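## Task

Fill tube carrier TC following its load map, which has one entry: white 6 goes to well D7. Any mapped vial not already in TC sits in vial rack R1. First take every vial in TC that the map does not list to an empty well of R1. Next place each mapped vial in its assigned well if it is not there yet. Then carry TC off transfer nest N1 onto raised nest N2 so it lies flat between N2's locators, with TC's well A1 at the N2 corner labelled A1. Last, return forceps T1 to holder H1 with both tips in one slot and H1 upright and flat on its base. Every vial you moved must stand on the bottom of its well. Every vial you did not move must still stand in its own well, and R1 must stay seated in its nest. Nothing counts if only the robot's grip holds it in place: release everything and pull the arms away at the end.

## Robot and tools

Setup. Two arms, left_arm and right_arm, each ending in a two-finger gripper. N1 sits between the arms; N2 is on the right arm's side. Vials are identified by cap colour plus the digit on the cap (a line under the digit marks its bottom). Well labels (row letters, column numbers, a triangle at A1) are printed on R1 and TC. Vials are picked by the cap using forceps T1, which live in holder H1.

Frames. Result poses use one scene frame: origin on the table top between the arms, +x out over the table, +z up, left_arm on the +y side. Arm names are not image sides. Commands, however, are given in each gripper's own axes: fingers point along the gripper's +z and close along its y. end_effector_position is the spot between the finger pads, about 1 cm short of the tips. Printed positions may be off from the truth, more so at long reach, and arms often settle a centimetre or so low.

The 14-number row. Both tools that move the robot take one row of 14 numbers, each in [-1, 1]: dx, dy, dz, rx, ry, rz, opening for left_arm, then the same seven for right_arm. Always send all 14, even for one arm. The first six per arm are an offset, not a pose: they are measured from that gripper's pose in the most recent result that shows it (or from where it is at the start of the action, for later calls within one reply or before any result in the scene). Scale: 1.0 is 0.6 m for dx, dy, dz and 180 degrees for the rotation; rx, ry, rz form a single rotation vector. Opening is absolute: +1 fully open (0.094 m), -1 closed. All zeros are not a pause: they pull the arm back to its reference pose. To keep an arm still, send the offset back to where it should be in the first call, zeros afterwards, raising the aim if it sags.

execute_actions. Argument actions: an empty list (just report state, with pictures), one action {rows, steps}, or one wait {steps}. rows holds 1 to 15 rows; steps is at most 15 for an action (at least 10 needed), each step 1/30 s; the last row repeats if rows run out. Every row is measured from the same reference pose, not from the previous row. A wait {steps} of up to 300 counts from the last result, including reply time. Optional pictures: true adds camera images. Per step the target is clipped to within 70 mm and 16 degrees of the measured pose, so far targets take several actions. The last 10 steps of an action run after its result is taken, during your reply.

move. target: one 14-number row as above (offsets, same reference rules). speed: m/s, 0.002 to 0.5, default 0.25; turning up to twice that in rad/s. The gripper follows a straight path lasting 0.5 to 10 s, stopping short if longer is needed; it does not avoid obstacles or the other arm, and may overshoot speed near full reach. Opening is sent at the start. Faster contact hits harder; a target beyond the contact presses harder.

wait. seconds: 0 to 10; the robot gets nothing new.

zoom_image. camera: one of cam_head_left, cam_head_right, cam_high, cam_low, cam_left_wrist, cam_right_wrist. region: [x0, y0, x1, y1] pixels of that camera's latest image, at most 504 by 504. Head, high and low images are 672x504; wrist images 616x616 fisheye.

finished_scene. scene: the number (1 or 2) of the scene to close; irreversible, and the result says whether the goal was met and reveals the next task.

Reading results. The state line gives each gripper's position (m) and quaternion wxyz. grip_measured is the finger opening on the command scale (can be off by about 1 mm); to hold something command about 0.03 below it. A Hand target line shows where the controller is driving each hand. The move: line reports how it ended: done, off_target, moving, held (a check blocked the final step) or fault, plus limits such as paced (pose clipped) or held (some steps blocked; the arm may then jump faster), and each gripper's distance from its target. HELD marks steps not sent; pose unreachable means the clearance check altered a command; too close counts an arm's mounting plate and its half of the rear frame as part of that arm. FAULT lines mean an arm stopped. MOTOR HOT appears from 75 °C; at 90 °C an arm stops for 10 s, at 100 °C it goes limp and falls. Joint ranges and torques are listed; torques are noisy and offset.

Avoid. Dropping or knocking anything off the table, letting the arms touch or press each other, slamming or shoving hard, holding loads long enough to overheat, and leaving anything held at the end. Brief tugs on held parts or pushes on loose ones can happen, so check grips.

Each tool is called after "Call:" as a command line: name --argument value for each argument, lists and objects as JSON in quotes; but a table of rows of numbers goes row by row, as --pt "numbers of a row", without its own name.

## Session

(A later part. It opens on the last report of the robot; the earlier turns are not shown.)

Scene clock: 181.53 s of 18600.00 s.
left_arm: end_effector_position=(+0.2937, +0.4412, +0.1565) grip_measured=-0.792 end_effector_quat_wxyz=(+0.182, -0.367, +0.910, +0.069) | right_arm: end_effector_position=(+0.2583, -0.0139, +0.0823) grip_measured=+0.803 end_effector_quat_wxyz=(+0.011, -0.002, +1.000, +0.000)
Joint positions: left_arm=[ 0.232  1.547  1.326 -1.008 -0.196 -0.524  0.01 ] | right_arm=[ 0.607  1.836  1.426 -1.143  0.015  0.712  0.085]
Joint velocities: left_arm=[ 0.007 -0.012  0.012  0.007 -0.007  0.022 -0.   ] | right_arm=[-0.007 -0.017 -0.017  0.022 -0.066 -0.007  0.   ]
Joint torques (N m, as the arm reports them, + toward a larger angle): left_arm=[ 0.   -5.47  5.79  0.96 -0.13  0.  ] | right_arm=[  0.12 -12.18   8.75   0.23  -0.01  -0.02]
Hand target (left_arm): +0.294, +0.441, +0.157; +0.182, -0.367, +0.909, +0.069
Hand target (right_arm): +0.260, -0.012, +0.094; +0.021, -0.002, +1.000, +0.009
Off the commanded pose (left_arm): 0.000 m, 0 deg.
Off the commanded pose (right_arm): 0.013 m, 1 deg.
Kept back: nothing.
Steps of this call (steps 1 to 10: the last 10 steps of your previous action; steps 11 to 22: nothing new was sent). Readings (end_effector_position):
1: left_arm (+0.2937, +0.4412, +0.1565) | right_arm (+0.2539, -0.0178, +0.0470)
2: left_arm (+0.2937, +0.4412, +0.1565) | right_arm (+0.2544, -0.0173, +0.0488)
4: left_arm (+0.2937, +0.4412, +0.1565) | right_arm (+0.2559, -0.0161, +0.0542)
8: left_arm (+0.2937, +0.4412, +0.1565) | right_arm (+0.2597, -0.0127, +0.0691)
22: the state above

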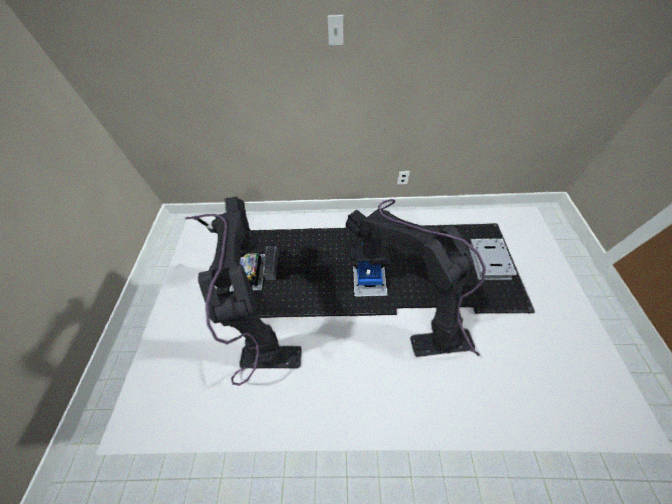

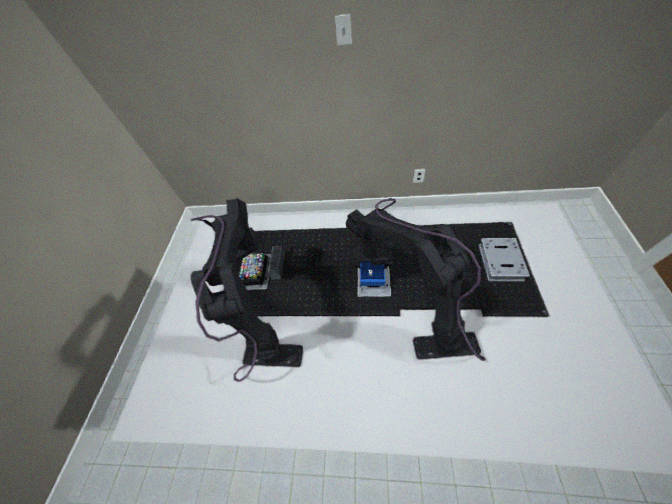

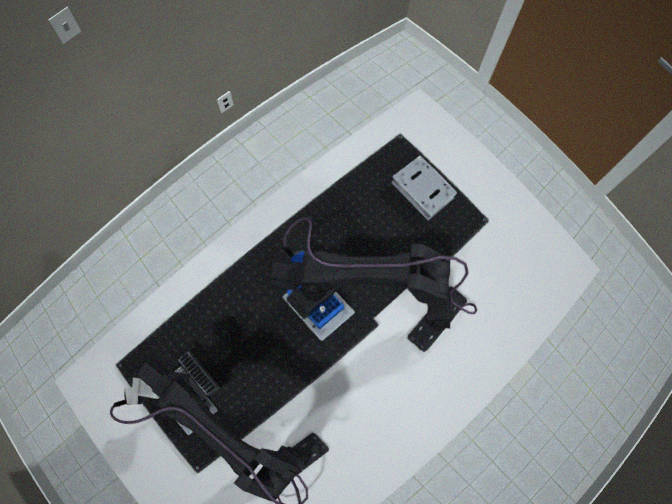

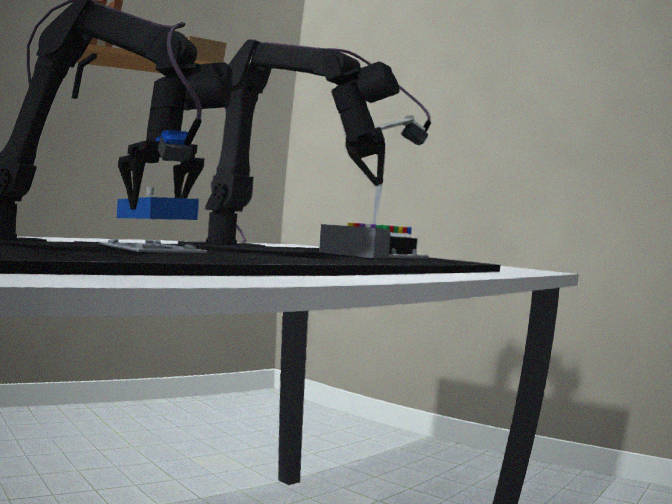

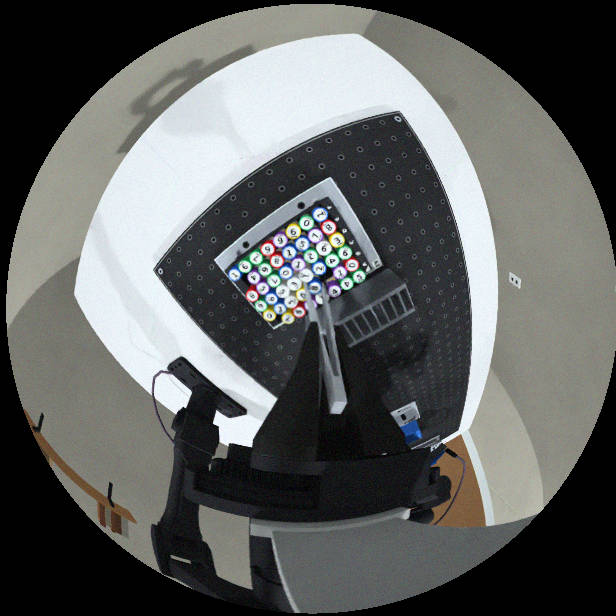

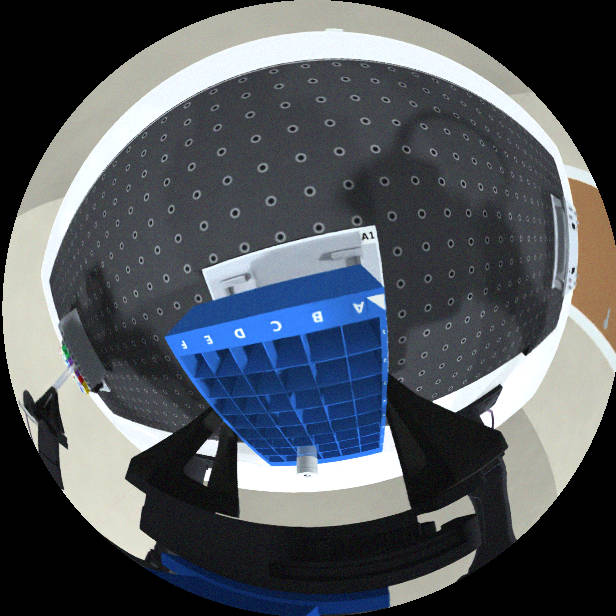

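Call:
execute_actions --actions '[{"rows":[[0.0041,0.0008,0,-0.0002,0.0035,0.0007,-0.79,0,0,-0.02,0,0,0,0.78],[0.0065,0.0012,0,-0.0004,0.0056,0.0010,-0.79,0,-0.002,-0.026,0,0,0,0.78],[0.0017,-0.0008,-0.0039,0.0012,0.0029,0.0004,-0.79,0,-0.005,-0.032,0,0,0,0.78],[-0.0031,-0.0027,-0.0077,0.0028,0.0003,-0.0003,-0.79,0,-0.009,-0.039,0,0,0,0.78],[-0.0070,-0.0043,-0.0108,0.0041,-0.0019,-0.0008,-0.79,0,-0.014,-0.046,0,0,0,0.78],[-0.0076,-0.0043,-0.0123,0.0041,-0.0019,-0.0008,-0.79,0,-0.020,-0.053,0,0,0,0.78],[-0.0086,-0.0043,-0.0147,0.0041,-0.0019,-0.0008,-0.79,0,-0.026,-0.060,0,0,0,0.78],[-0.0099,-0.0043,-0.0177,0.0041,-0.0019,-0.0008,-0.79,0,-0.032,-0.067,0,0,0,0.78],[-0.0115,-0.0044,-0.0216,0.0041,-0.0019,-0.0008,-0.79,0,-0.038,-0.074,0,0,0,0.78],[-0.0131,-0.0044,-0.0254,0.0041,-0.0019,-0.0008,-0.79,0,-0.044,-0.081,0,0,0,0.78],[-0.0146,-0.0044,-0.0293,0.0041,-0.0019,-0.0008,-0.79,0,-0.050,-0.087,0,0,0,0.78],[-0.0166,-0.0045,-0.0339,0.0041,-0.0019,-0.0008,-0.79,0,-0.055,-0.092,0,0,0,0.78],[-0.0185,-0.0045,-0.0385,0.0041,-0.0019,-0.0008,-0.79,0,-0.059,-0.096,0,0,0,0.78],[-0.0204,-0.0046,-0.0431,0.0041,-0.0019,-0.0008,-0.79,0,-0.062,-0.099,0,0,0,0.78],[-0.0223,-0.0046,-0.0478,0.0041,-0.0019,-0.0008,-0.79,0,-0.064,-0.101,0,0,0,0.78]],"steps":15}]'

Call:
execute_actions --actions '[{"steps":22}]' --pictures true

Call:
zoom_image --camera "cam_left_wrist" --region '[270, 230, 350, 310]'

Call:
zoom_image --camera "cam_head_right" --region '[465, 220, 555, 310]'

Scene clock: 183.90 s of 18600.00 s.
left_arm: end_effector_position=(+0.2939, +0.4405, +0.1564) grip_measured=-0.792 end_effector_quat_wxyz=(+0.182, -0.367, +0.910, +0.067) | right_arm: end_effector_position=(+0.2555, -0.0166, +0.0876) grip_measured=+0.803 end_effector_quat_wxyz=(+0.004, -0.003, +1.000, -0.006)
Joint positions: left_arm=[ 0.232  1.547  1.326 -1.008 -0.192 -0.524  0.01 ] | right_arm=[ 0.607  1.835  1.445 -1.182  0.015  0.709  0.085]
Joint velocities: left_arm=[-0.002 -0.022 -0.007  0.007  0.022 -0.007 -0.   ] | right_arm=[-0.027 -0.046  0.125 -0.3   -0.022 -0.095 -0.   ]
Joint torques (N m, as the arm reports them, + toward a larger angle): left_arm=[ 0.04 -5.55  7.9   0.84 -0.11 -0.01] | right_arm=[ -1.34 -13.53   9.2    0.13   0.02  -0.07]
Steps of this call (steps 1 to 66: nothing new was sent; steps 67 to 71: the first 5 steps of this action). Readings (end_effector_position):
67: left_arm (+0.2937, +0.4411, +0.1565) | right_arm (+0.2576, -0.0146, +0.0826)
68: left_arm (+0.2938, +0.4409, +0.1565) | right_arm (+0.2570, -0.0151, +0.0833)
70: left_arm (+0.2938, +0.4407, +0.1564) | right_arm (+0.2558, -0.0162, +0.0858)
71: the state above

Scene clock: 184.63 s of 18600.00 s.
left_arm: end_effector_position=(+0.2952, +0.4403, +0.1824) grip_measured=-0.792 end_effector_quat_wxyz=(+0.188, -0.367, +0.909, +0.065) | right_arm: end_effector_position=(+0.2543, -0.0520, +0.1306) grip_measured=+0.803 end_effector_quat_wxyz=(+0.003, -0.000, +1.000, -0.006)
Joint positions: left_arm=[ 0.232  1.547  1.426 -1.095 -0.19  -0.524  0.01 ] | right_arm=[ 0.523  1.737  1.497 -1.334  0.013  0.631  0.085]
Joint velocities: left_arm=[ 0.007  0.002 -0.022 -0.081  0.051  0.007  0.001] | right_arm=[-0.002 -0.017 -0.012 -0.037  0.051  0.037 -0.   ]
Joint torques (N m, as the arm reports them, + toward a larger angle): left_arm=[ 0.13 -5.15  7.74  0.84 -0.09  0.01] | right_arm=[ -0.43 -10.84   8.78   0.17  -0.01  -0.07]
Hand target (left_arm): +0.296, +0.441, +0.188; +0.189, -0.367, +0.909, +0.064
Hand target (right_arm): +0.256, -0.053, +0.141; +0.011, -0.001, +1.000, +0.001
Off the commanded pose (left_arm): 0.006 m, 0 deg.
Off the commanded pose (right_arm): 0.013 m, 1 deg.
Kept back: nothing.
Steps of this call (steps 1 to 10: the last 10 steps of your previous action; steps 11 to 22: nothing new was sent). Readings (end_effector_position):
1: left_arm (+0.2938, +0.4404, +0.1564) | right_arm (+0.2553, -0.0176, +0.0896)
2: left_arm (+0.2937, +0.4403, +0.1563) | right_arm (+0.2551, -0.0193, +0.0921)
4: left_arm (+0.2931, +0.4401, +0.1577) | right_arm (+0.2551, -0.0249, +0.0988)
8: left_arm (+0.2952, +0.4403, +0.1685) | right_arm (+0.2573, -0.0392, +0.1168)
22: the state above

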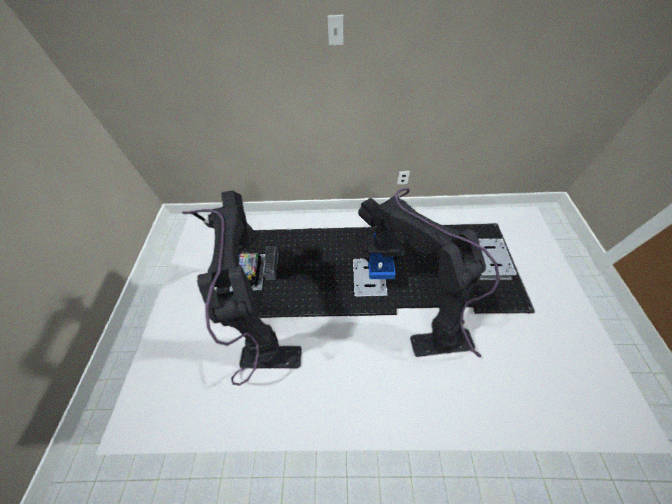

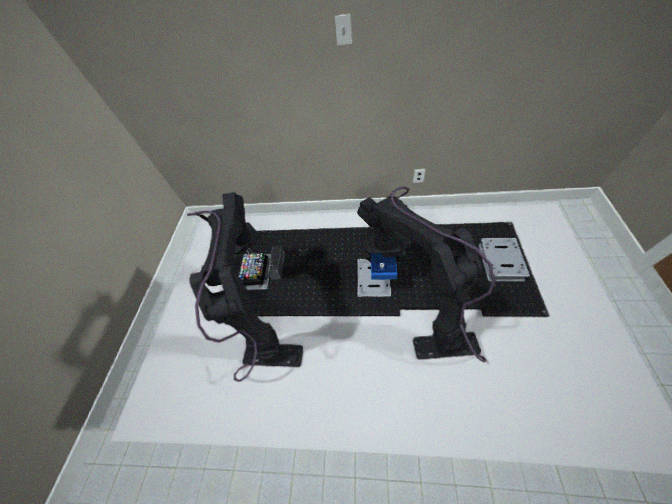

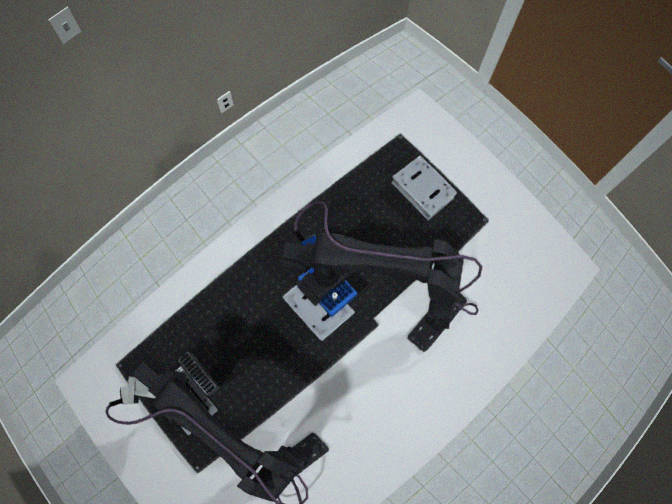

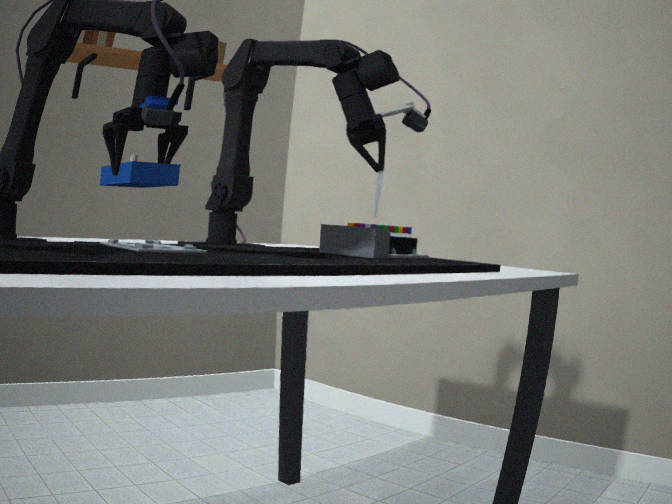

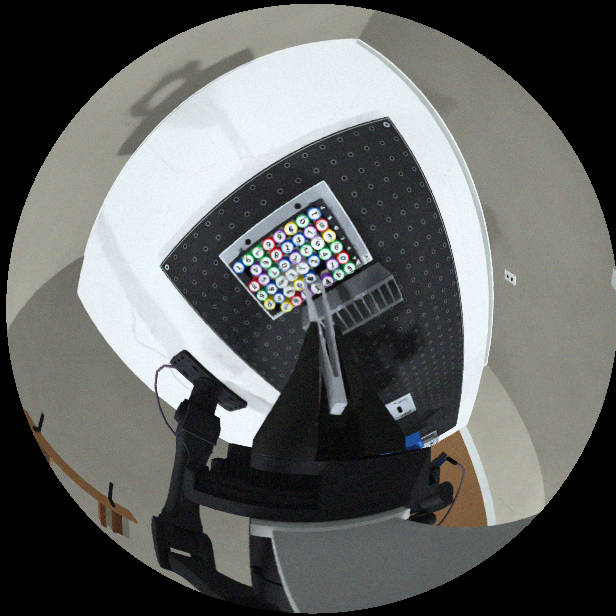

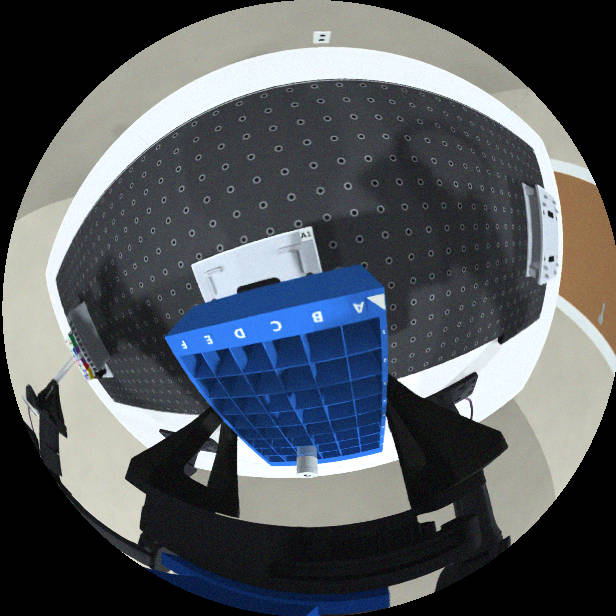

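Region (270, 230, 350, 310) of cam_left_wrist's 616x616 image, scaled by 6.300, with more detail than that image has.

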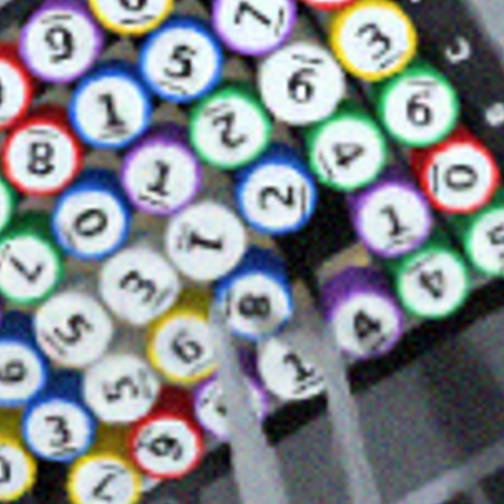

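Region (465, 220, 555, 310) of cam_head_right's 672x504 image, scaled by 5.600, with more detail than that image has.

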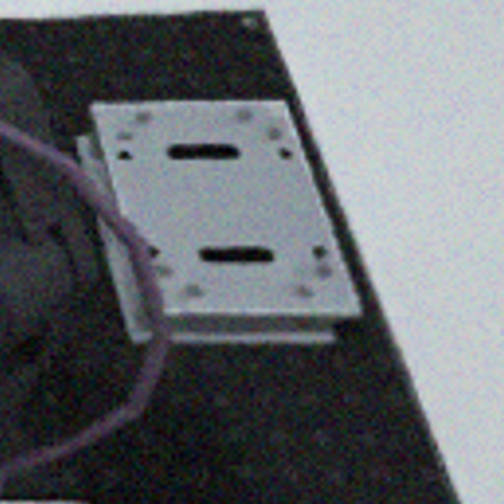

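Call:
move --target '[0.0006,-0.1607,-0.0106,0.0919,-0.0053,0.2251,-0.79,-0.0762,-0.68,0.012,0,0,0,0.78]' --speed 0.25

Scene clock: 188.17 s of 18600.00 s.
left_arm: end_effector_position=(+0.3498, +0.3729, +0.1810) grip_measured=-0.792 end_effector_quat_wxyz=(+0.193, -0.009, +0.981, +0.003) | right_arm: end_effector_position=(+0.2961, -0.4512, +0.1189) grip_measured=+0.803 end_effector_quat_wxyz=(-0.007, +0.005, +1.000, +0.001)
Joint positions: left_arm=[ 0.134  1.672  1.55  -1.062  0.032  0.087  0.01 ] | right_arm=[-0.734  1.949  1.721 -1.357  0.006 -0.616  0.085]
Joint velocities: left_arm=[-0.017 -0.002 -0.007 -0.037  0.051 -0.037  0.001] | right_arm=[-0.012  0.007 -0.002 -0.022 -0.022 -0.037 -0.   ]
Joint torques (N m, as the arm reports them, + toward a larger angle): left_arm=[-0.41 -6.13  8.32  1.19  0.17  0.08] | right_arm=[  0.23 -10.9    9.26   0.15  -0.08  -0.09]
Hand target (left_arm): +0.360, +0.370, +0.191; +0.214, -0.000, +0.977, +0.000
Hand target (right_arm): +0.300, -0.451, +0.123; -0.002, -0.000, +1.000, +0.004
Off the commanded pose (left_arm): 0.014 m, 2 deg.
Off the commanded pose (right_arm): 0.014 m, 2 deg.
Kept back: nothing.
move: off_target (left_arm, right_arm)

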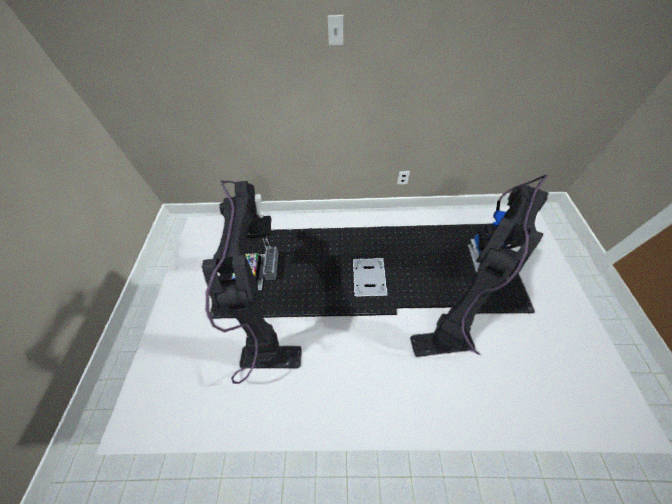

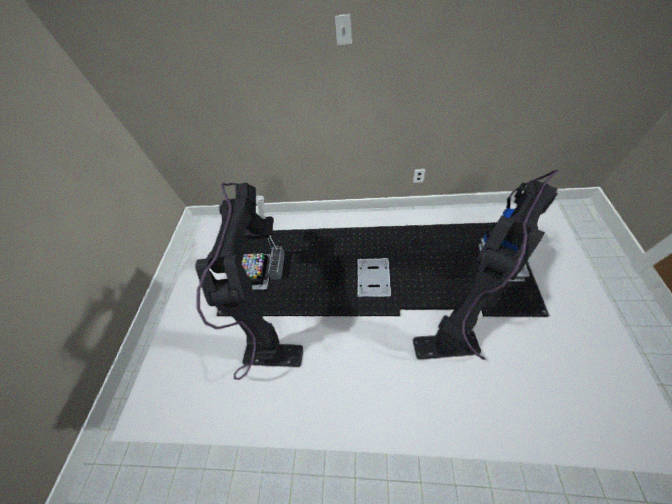

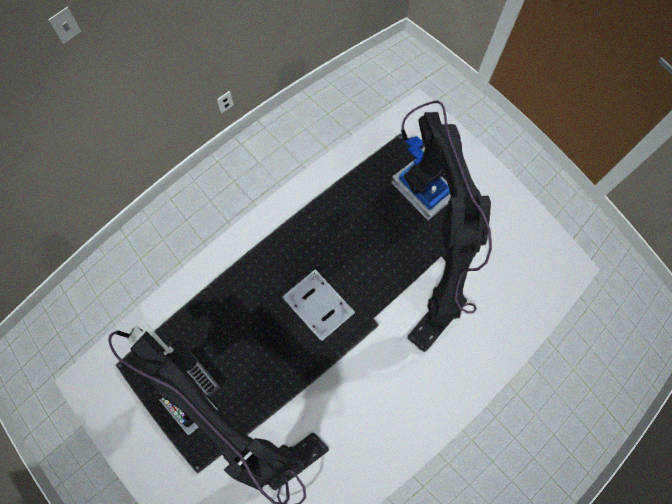

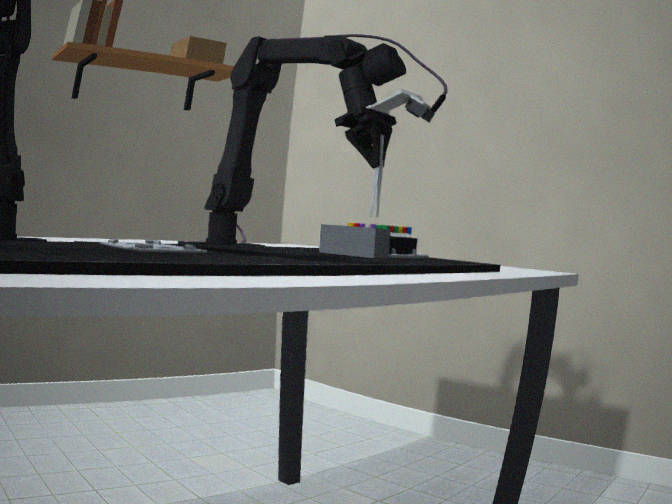

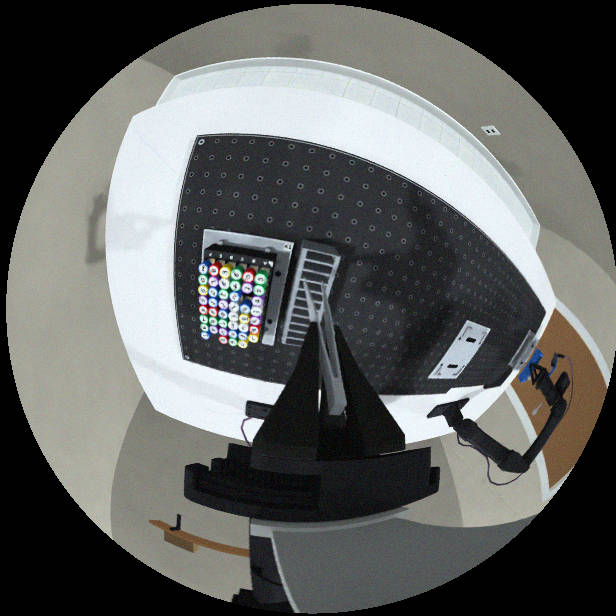

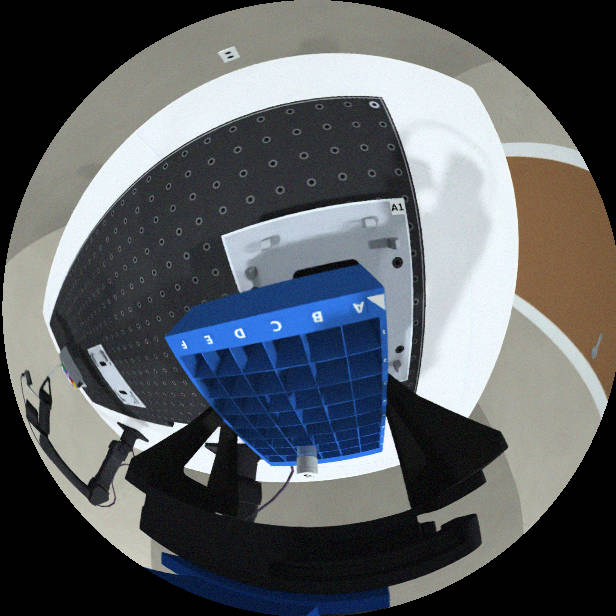

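Call:
execute_actions --actions '[]'

Scene clock: 189.90 s of 18600.00 s.
left_arm: end_effector_position=(+0.3498, +0.3728, +0.1810) grip_measured=-0.792 end_effector_quat_wxyz=(+0.193, -0.008, +0.981, +0.003) | right_arm: end_effector_position=(+0.2958, -0.4511, +0.1190) grip_measured=+0.803 end_effector_quat_wxyz=(-0.008, +0.004, +1.000, +0.002)
Joint positions: left_arm=[ 0.134  1.672  1.55  -1.062  0.033  0.089  0.01 ] | right_arm=[-0.734  1.949  1.722 -1.358  0.006 -0.618  0.085]
Joint velocities: left_arm=[ 0.002  0.002  0.002  0.007 -0.007  0.022 -0.   ] | right_arm=[-0.017  0.012  0.002 -0.11   0.022  0.037 -0.   ]
Joint torques (N m, as the arm reports them, + toward a larger angle): left_arm=[-0.48 -6.1   8.29  1.2   0.18  0.07] | right_arm=[  0.22 -10.87   9.22   0.16  -0.09  -0.08]
Hand target (left_arm): +0.360, +0.370, +0.191; +0.214, +0.000, +0.977, +0.000
Hand target (right_arm): +0.300, -0.451, +0.123; -0.002, -0.000, +1.000, +0.004
Off the commanded pose (left_arm): 0.014 m, 2 deg.
Off the commanded pose (right_arm): 0.014 m, 2 deg.
Kept back: nothing.
Steps of this call (steps 1 to 52: nothing new was sent). Readings (end_effector_position):
1: left_arm (+0.3498, +0.3729, +0.1810) | right_arm (+0.2960, -0.4512, +0.1189)
2: left_arm (+0.3498, +0.3729, +0.1810) | right_arm (+0.2959, -0.4511, +0.1189)
4: left_arm (+0.3498, +0.3728, +0.1810) | right_arm (+0.2958, -0.4511, +0.1189)
8: left_arm (+0.3498, +0.3728, +0.1810) | right_arm (+0.2958, -0.4511, +0.1190)
52: the state above

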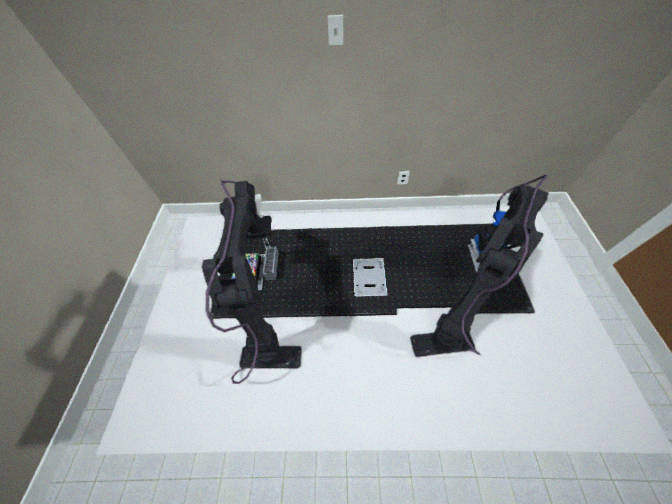

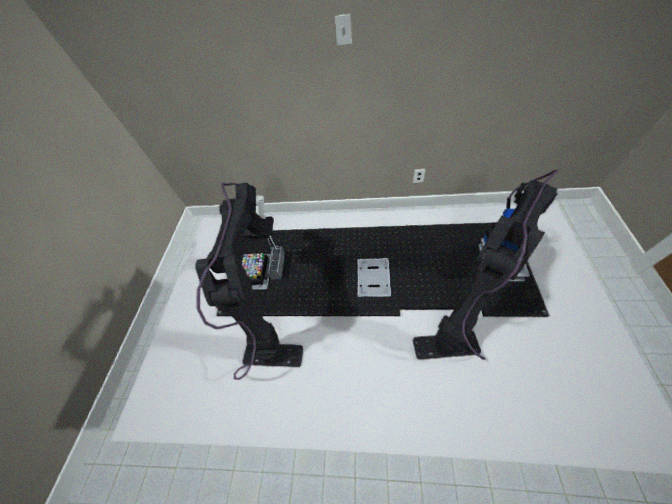

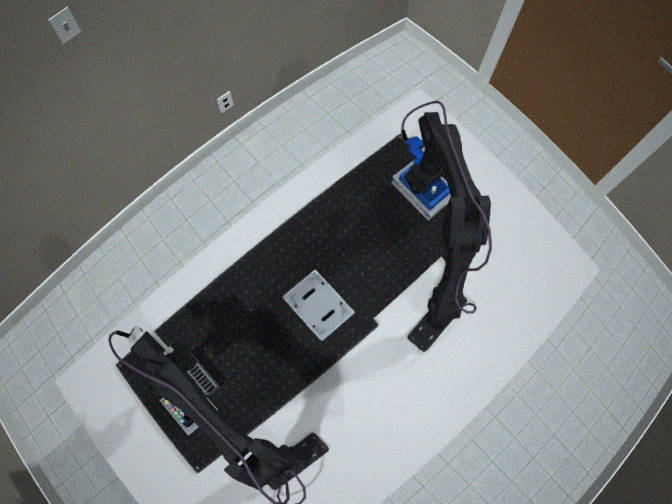

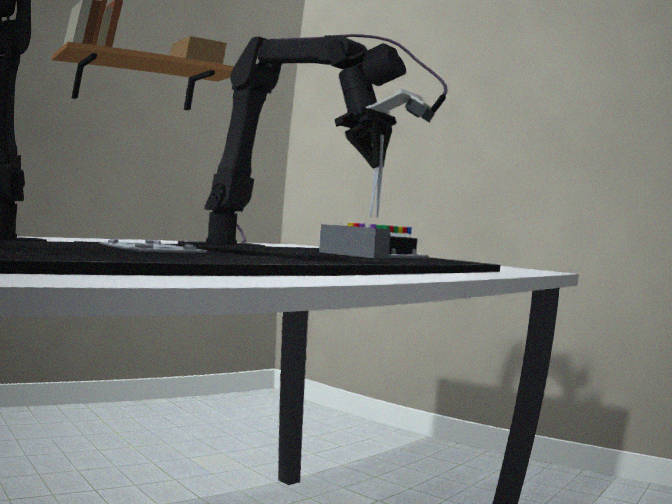

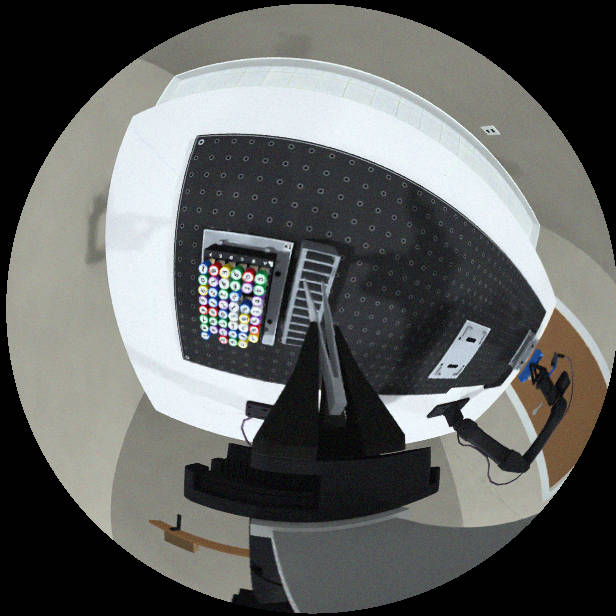

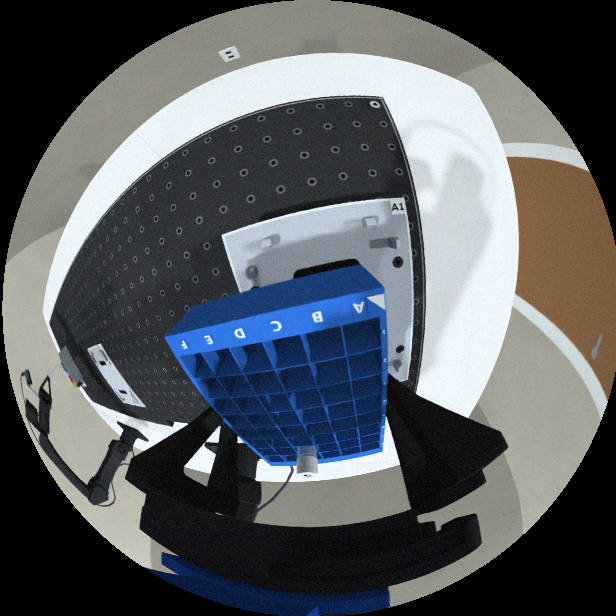

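Call:
zoom_image --camera "cam_left_wrist" --region '[265, 225, 365, 355]'

Call:
zoom_image --camera "cam_right_wrist" --region '[150, 170, 450, 470]'

Call:
zoom_image --camera "cam_high" --region '[370, 110, 500, 240]'

Region (265, 225, 365, 355) of cam_left_wrist's 616x616 image, scaled by 3.877, with more detail than that image has; it fills the left 388 columns of this view, and the rest is white.

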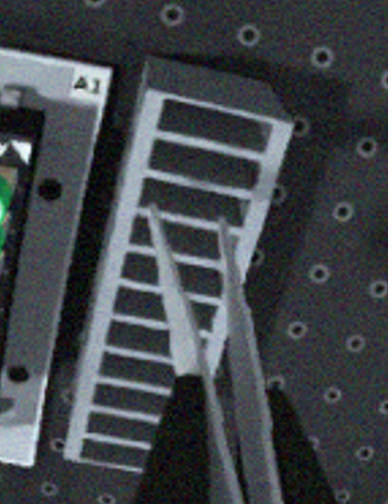

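Region (150, 170, 450, 470) of cam_right_wrist's 616x616 image, scaled by 1.680, with more detail than that image has.

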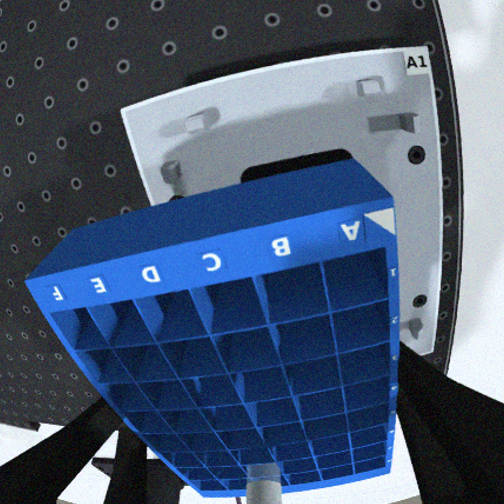

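Region (370, 110, 500, 240) of cam_high's 672x504 image, scaled by 3.877, with more detail than that image has.

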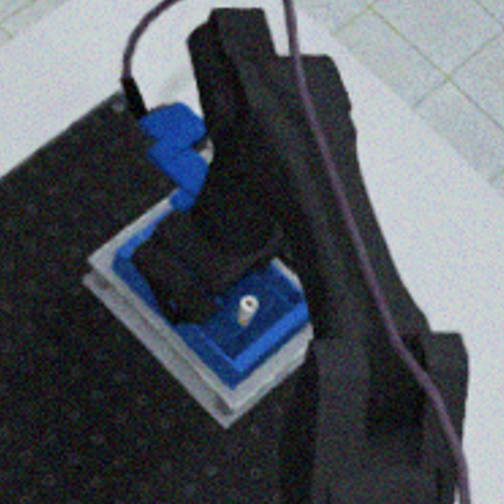

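Call:
execute_actions --actions '[{"rows":[ [-0.0046,-0.0055,0.0051,0.0007,-0.0044,0.0031,-0.79,-0.0035,-0.0108,-0.0047,0.0032,-0.0035,0,0.78], [-0.0049,-0.0057,0.0060,0.0007,-0.0048,0.0033,-0.79,-0.0048,-0.0128,-0.0047,0.0035,-0.0038,-0.0002,0.78], [-0.0052,-0.0060,0.0072,0.0007,-0.0054,0.0035,-0.79,-0.0067,-0.0156,-0.0047,0.0039,-0.0043,-0.0005,0.78], [-0.0057,-0.0063,0.0086,0.0007,-0.0060,0.0037,-0.79,-0.0088,-0.0188,-0.0047,0.0044,-0.0048,-0.0008,0.78], [-0.0061,-0.0067,0.0102,0.0008,-0.0068,0.0040,-0.79,-0.0112,-0.0224,-0.0047,0.0049,-0.0054,-0.0012,0.78], [-0.0066,-0.0071,0.0118,0.0008,-0.0075,0.0042,-0.79,-0.0136,-0.0260,-0.0047,0.0055,-0.0060,-0.0016,0.78], [-0.0071,-0.0074,0.0134,0.0008,-0.0083,0.0045,-0.79,-0.0160,-0.0296,-0.0047,0.0060,-0.0066,-0.0019,0.78], [-0.0076,-0.0078,0.0150,0.0008,-0.0090,0.0048,-0.79,-0.0185,-0.0332,-0.0047,0.0066,-0.0073,-0.0023,0.78], [-0.0080,-0.0082,0.0166,0.0008,-0.0097,0.0051,-0.79,-0.0209,-0.0368,-0.0047,0.0071,-0.0079,-0.0027,0.78], [-0.0085,-0.0085,0.0182,0.0008,-0.0105,0.0053,-0.79,-0.0233,-0.0404,-0.0047,0.0076,-0.0085,-0.0030,0.78], [-0.0089,-0.0089,0.0196,0.0009,-0.0111,0.0056,-0.79,-0.0254,-0.0436,-0.0047,0.0081,-0.0090,-0.0034,0.78], [-0.0094,-0.0092,0.0210,0.0009,-0.0118,0.0058,-0.79,-0.0275,-0.0468,-0.0047,0.0086,-0.0095,-0.0037,0.78], [-0.0097,-0.0094,0.0221,0.0009,-0.0123,0.0060,-0.79,-0.0291,-0.0492,-0.0047,0.0090,-0.0099,-0.0039,0.78], [-0.0099,-0.0096,0.0228,0.0009,-0.0126,0.0061,-0.79,-0.0302,-0.0508,-0.0047,0.0092,-0.0102,-0.0041,0.78] ],"steps":15}]'

Call:
execute_actions --actions '[{"steps":24}]' --pictures true

Scene clock: 197.93 s of 18600.00 s.
left_arm: end_effector_position=(+0.3510, +0.3725, +0.1805) grip_measured=-0.792 end_effector_quat_wxyz=(+0.195, -0.008, +0.981, +0.004) | right_arm: end_effector_position=(+0.2970, -0.4521, +0.1195) grip_measured=+0.803 end_effector_quat_wxyz=(-0.007, +0.001, +1.000, +0.001)
Joint positions: left_arm=[ 0.133  1.672  1.546 -1.053  0.033  0.089  0.01 ] | right_arm=[-0.734  1.953  1.731 -1.362  0.006 -0.624  0.085]
Joint velocities: left_arm=[-0.037 -0.002 -0.081  0.066 -0.022 -0.037 -0.001] | right_arm=[-0.017  0.129  0.227  0.051  0.022 -0.095  0.001]
Joint torques (N m, as the arm reports them, + toward a larger angle): left_arm=[-0.76 -6.57  4.63  1.2   0.03 -0.01] | right_arm=[ -1.39 -10.33   9.28   0.33   0.02  -0.07]
Steps of this call (steps 1 to 90: nothing new was sent; then 4.87 s passed at rest; steps 91 to 95: the first 5 steps of this action). Readings (end_effector_position):
91: left_arm (+0.3498, +0.3728, +0.1810) | right_arm (+0.2958, -0.4511, +0.1190)
92: left_arm (+0.3498, +0.3728, +0.1810) | right_arm (+0.2958, -0.4511, +0.1190)
94: left_arm (+0.3505, +0.3728, +0.1810) | right_arm (+0.2961, -0.4512, +0.1191)
95: the state above

Scene clock: 198.73 s of 18600.00 s.
left_arm: end_effector_position=(+0.3565, +0.3698, +0.1716) grip_measured=-0.792 end_effector_quat_wxyz=(+0.204, -0.003, +0.979, +0.004) | right_arm: end_effector_position=(+0.3118, -0.4744, +0.1181) grip_measured=+0.803 end_effector_quat_wxyz=(+0.004, -0.004, +1.000, -0.007)
Joint positions: left_arm=[ 0.125  1.672  1.504 -0.992  0.033  0.089  0.01 ] | right_arm=[-0.758  2.031  1.835 -1.361  0.006 -0.658  0.085]
Joint velocities: left_arm=[-0.002  0.002 -0.017  0.051 -0.007 -0.066  0.001] | right_arm=[-0.002 -0.002 -0.017  0.007 -0.022  0.037 -0.001]
Joint torques (N m, as the arm reports them, + toward a larger angle): left_arm=[-0.62 -6.61  5.08  1.32  0.02  0.01] | right_arm=[ -0.74 -11.74   9.36   0.27   0.05  -0.08]
Hand target (left_arm): +0.360, +0.367, +0.171; +0.212, +0.001, +0.977, +0.004
Hand target (right_arm): +0.314, -0.481, +0.122; +0.009, -0.003, +1.000, -0.013
Off the commanded pose (left_arm): 0.005 m, 1 deg.
Off the commanded pose (right_arm): 0.008 m, 1 deg.
Kept back: nothing.
Steps of this call (steps 1 to 10: the last 10 steps of your previous action; steps 11 to 24: nothing new was sent). Readings (end_effector_position):
1: left_arm (+0.3513, +0.3722, +0.1796) | right_arm (+0.2985, -0.4537, +0.1198)
2: left_arm (+0.3514, +0.3718, +0.1783) | right_arm (+0.3002, -0.4558, +0.1201)
4: left_arm (+0.3513, +0.3709, +0.1755) | right_arm (+0.3034, -0.4606, +0.1204)
8: left_arm (+0.3523, +0.3698, +0.1716) | right_arm (+0.3092, -0.4700, +0.1199)
24: the state above

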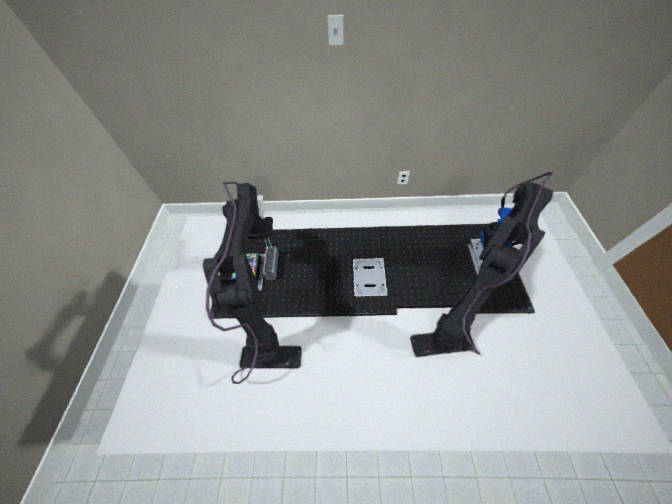

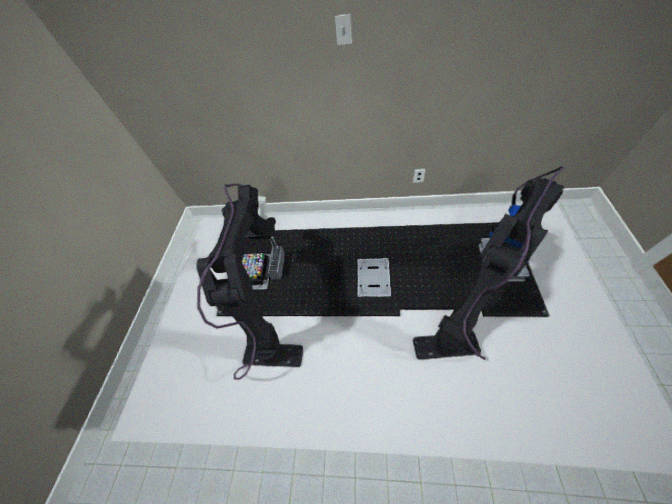

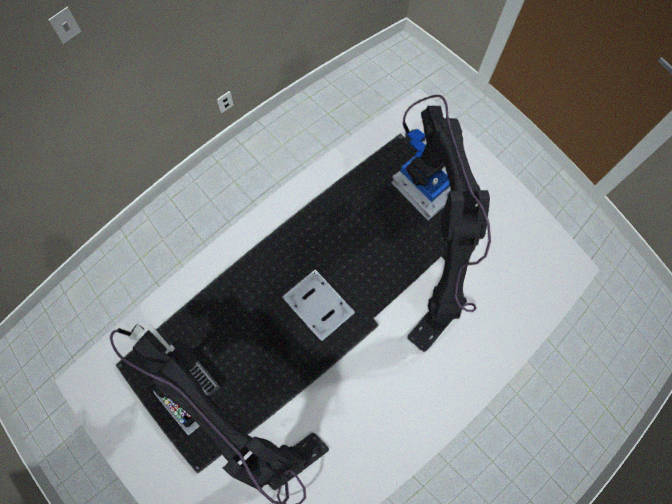

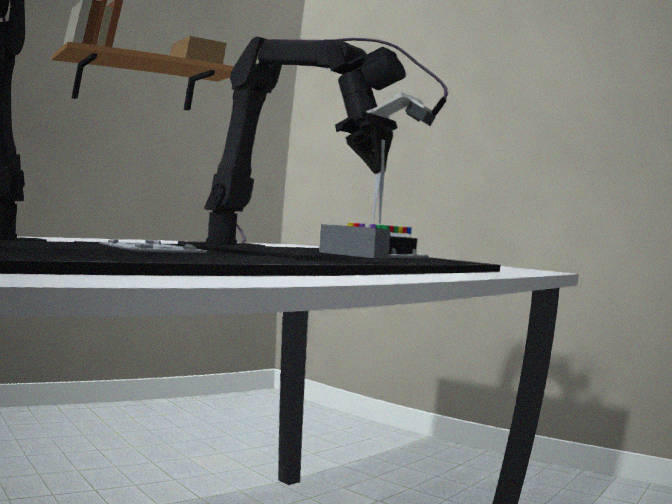

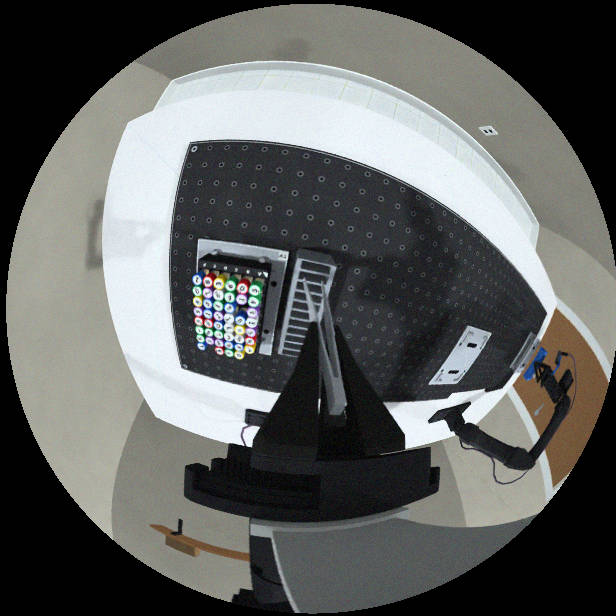

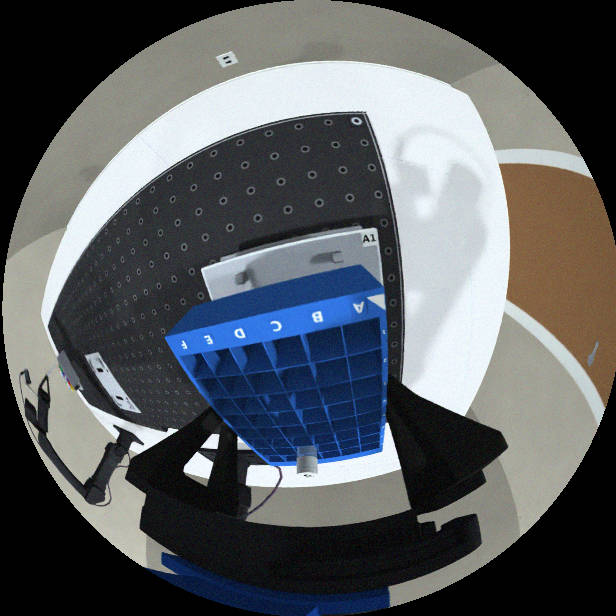

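Call:
zoom_image --camera "cam_left_wrist" --region '[275, 240, 355, 320]'

Call:
zoom_image --camera "cam_right_wrist" --region '[150, 200, 420, 400]'

Region (275, 240, 355, 320) of cam_left_wrist's 616x616 image, scaled by 6.300, with more detail than that image has.

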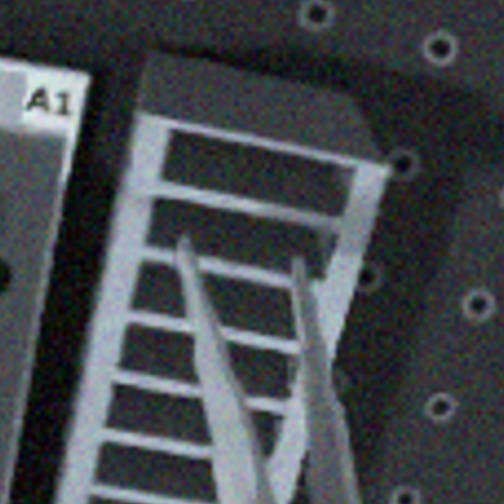

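Region (150, 200, 420, 400) of cam_right_wrist's 616x616 image, scaled by 1.867, with more detail than that image has; it fills the top 373 rows of this view, and the rest is white.

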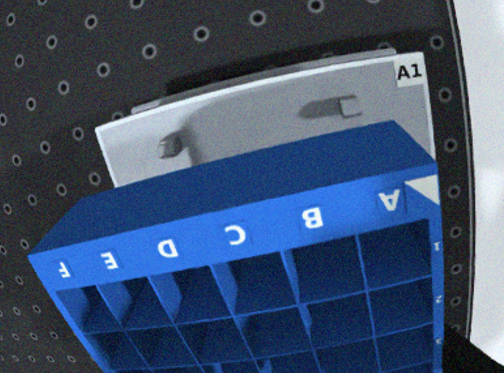

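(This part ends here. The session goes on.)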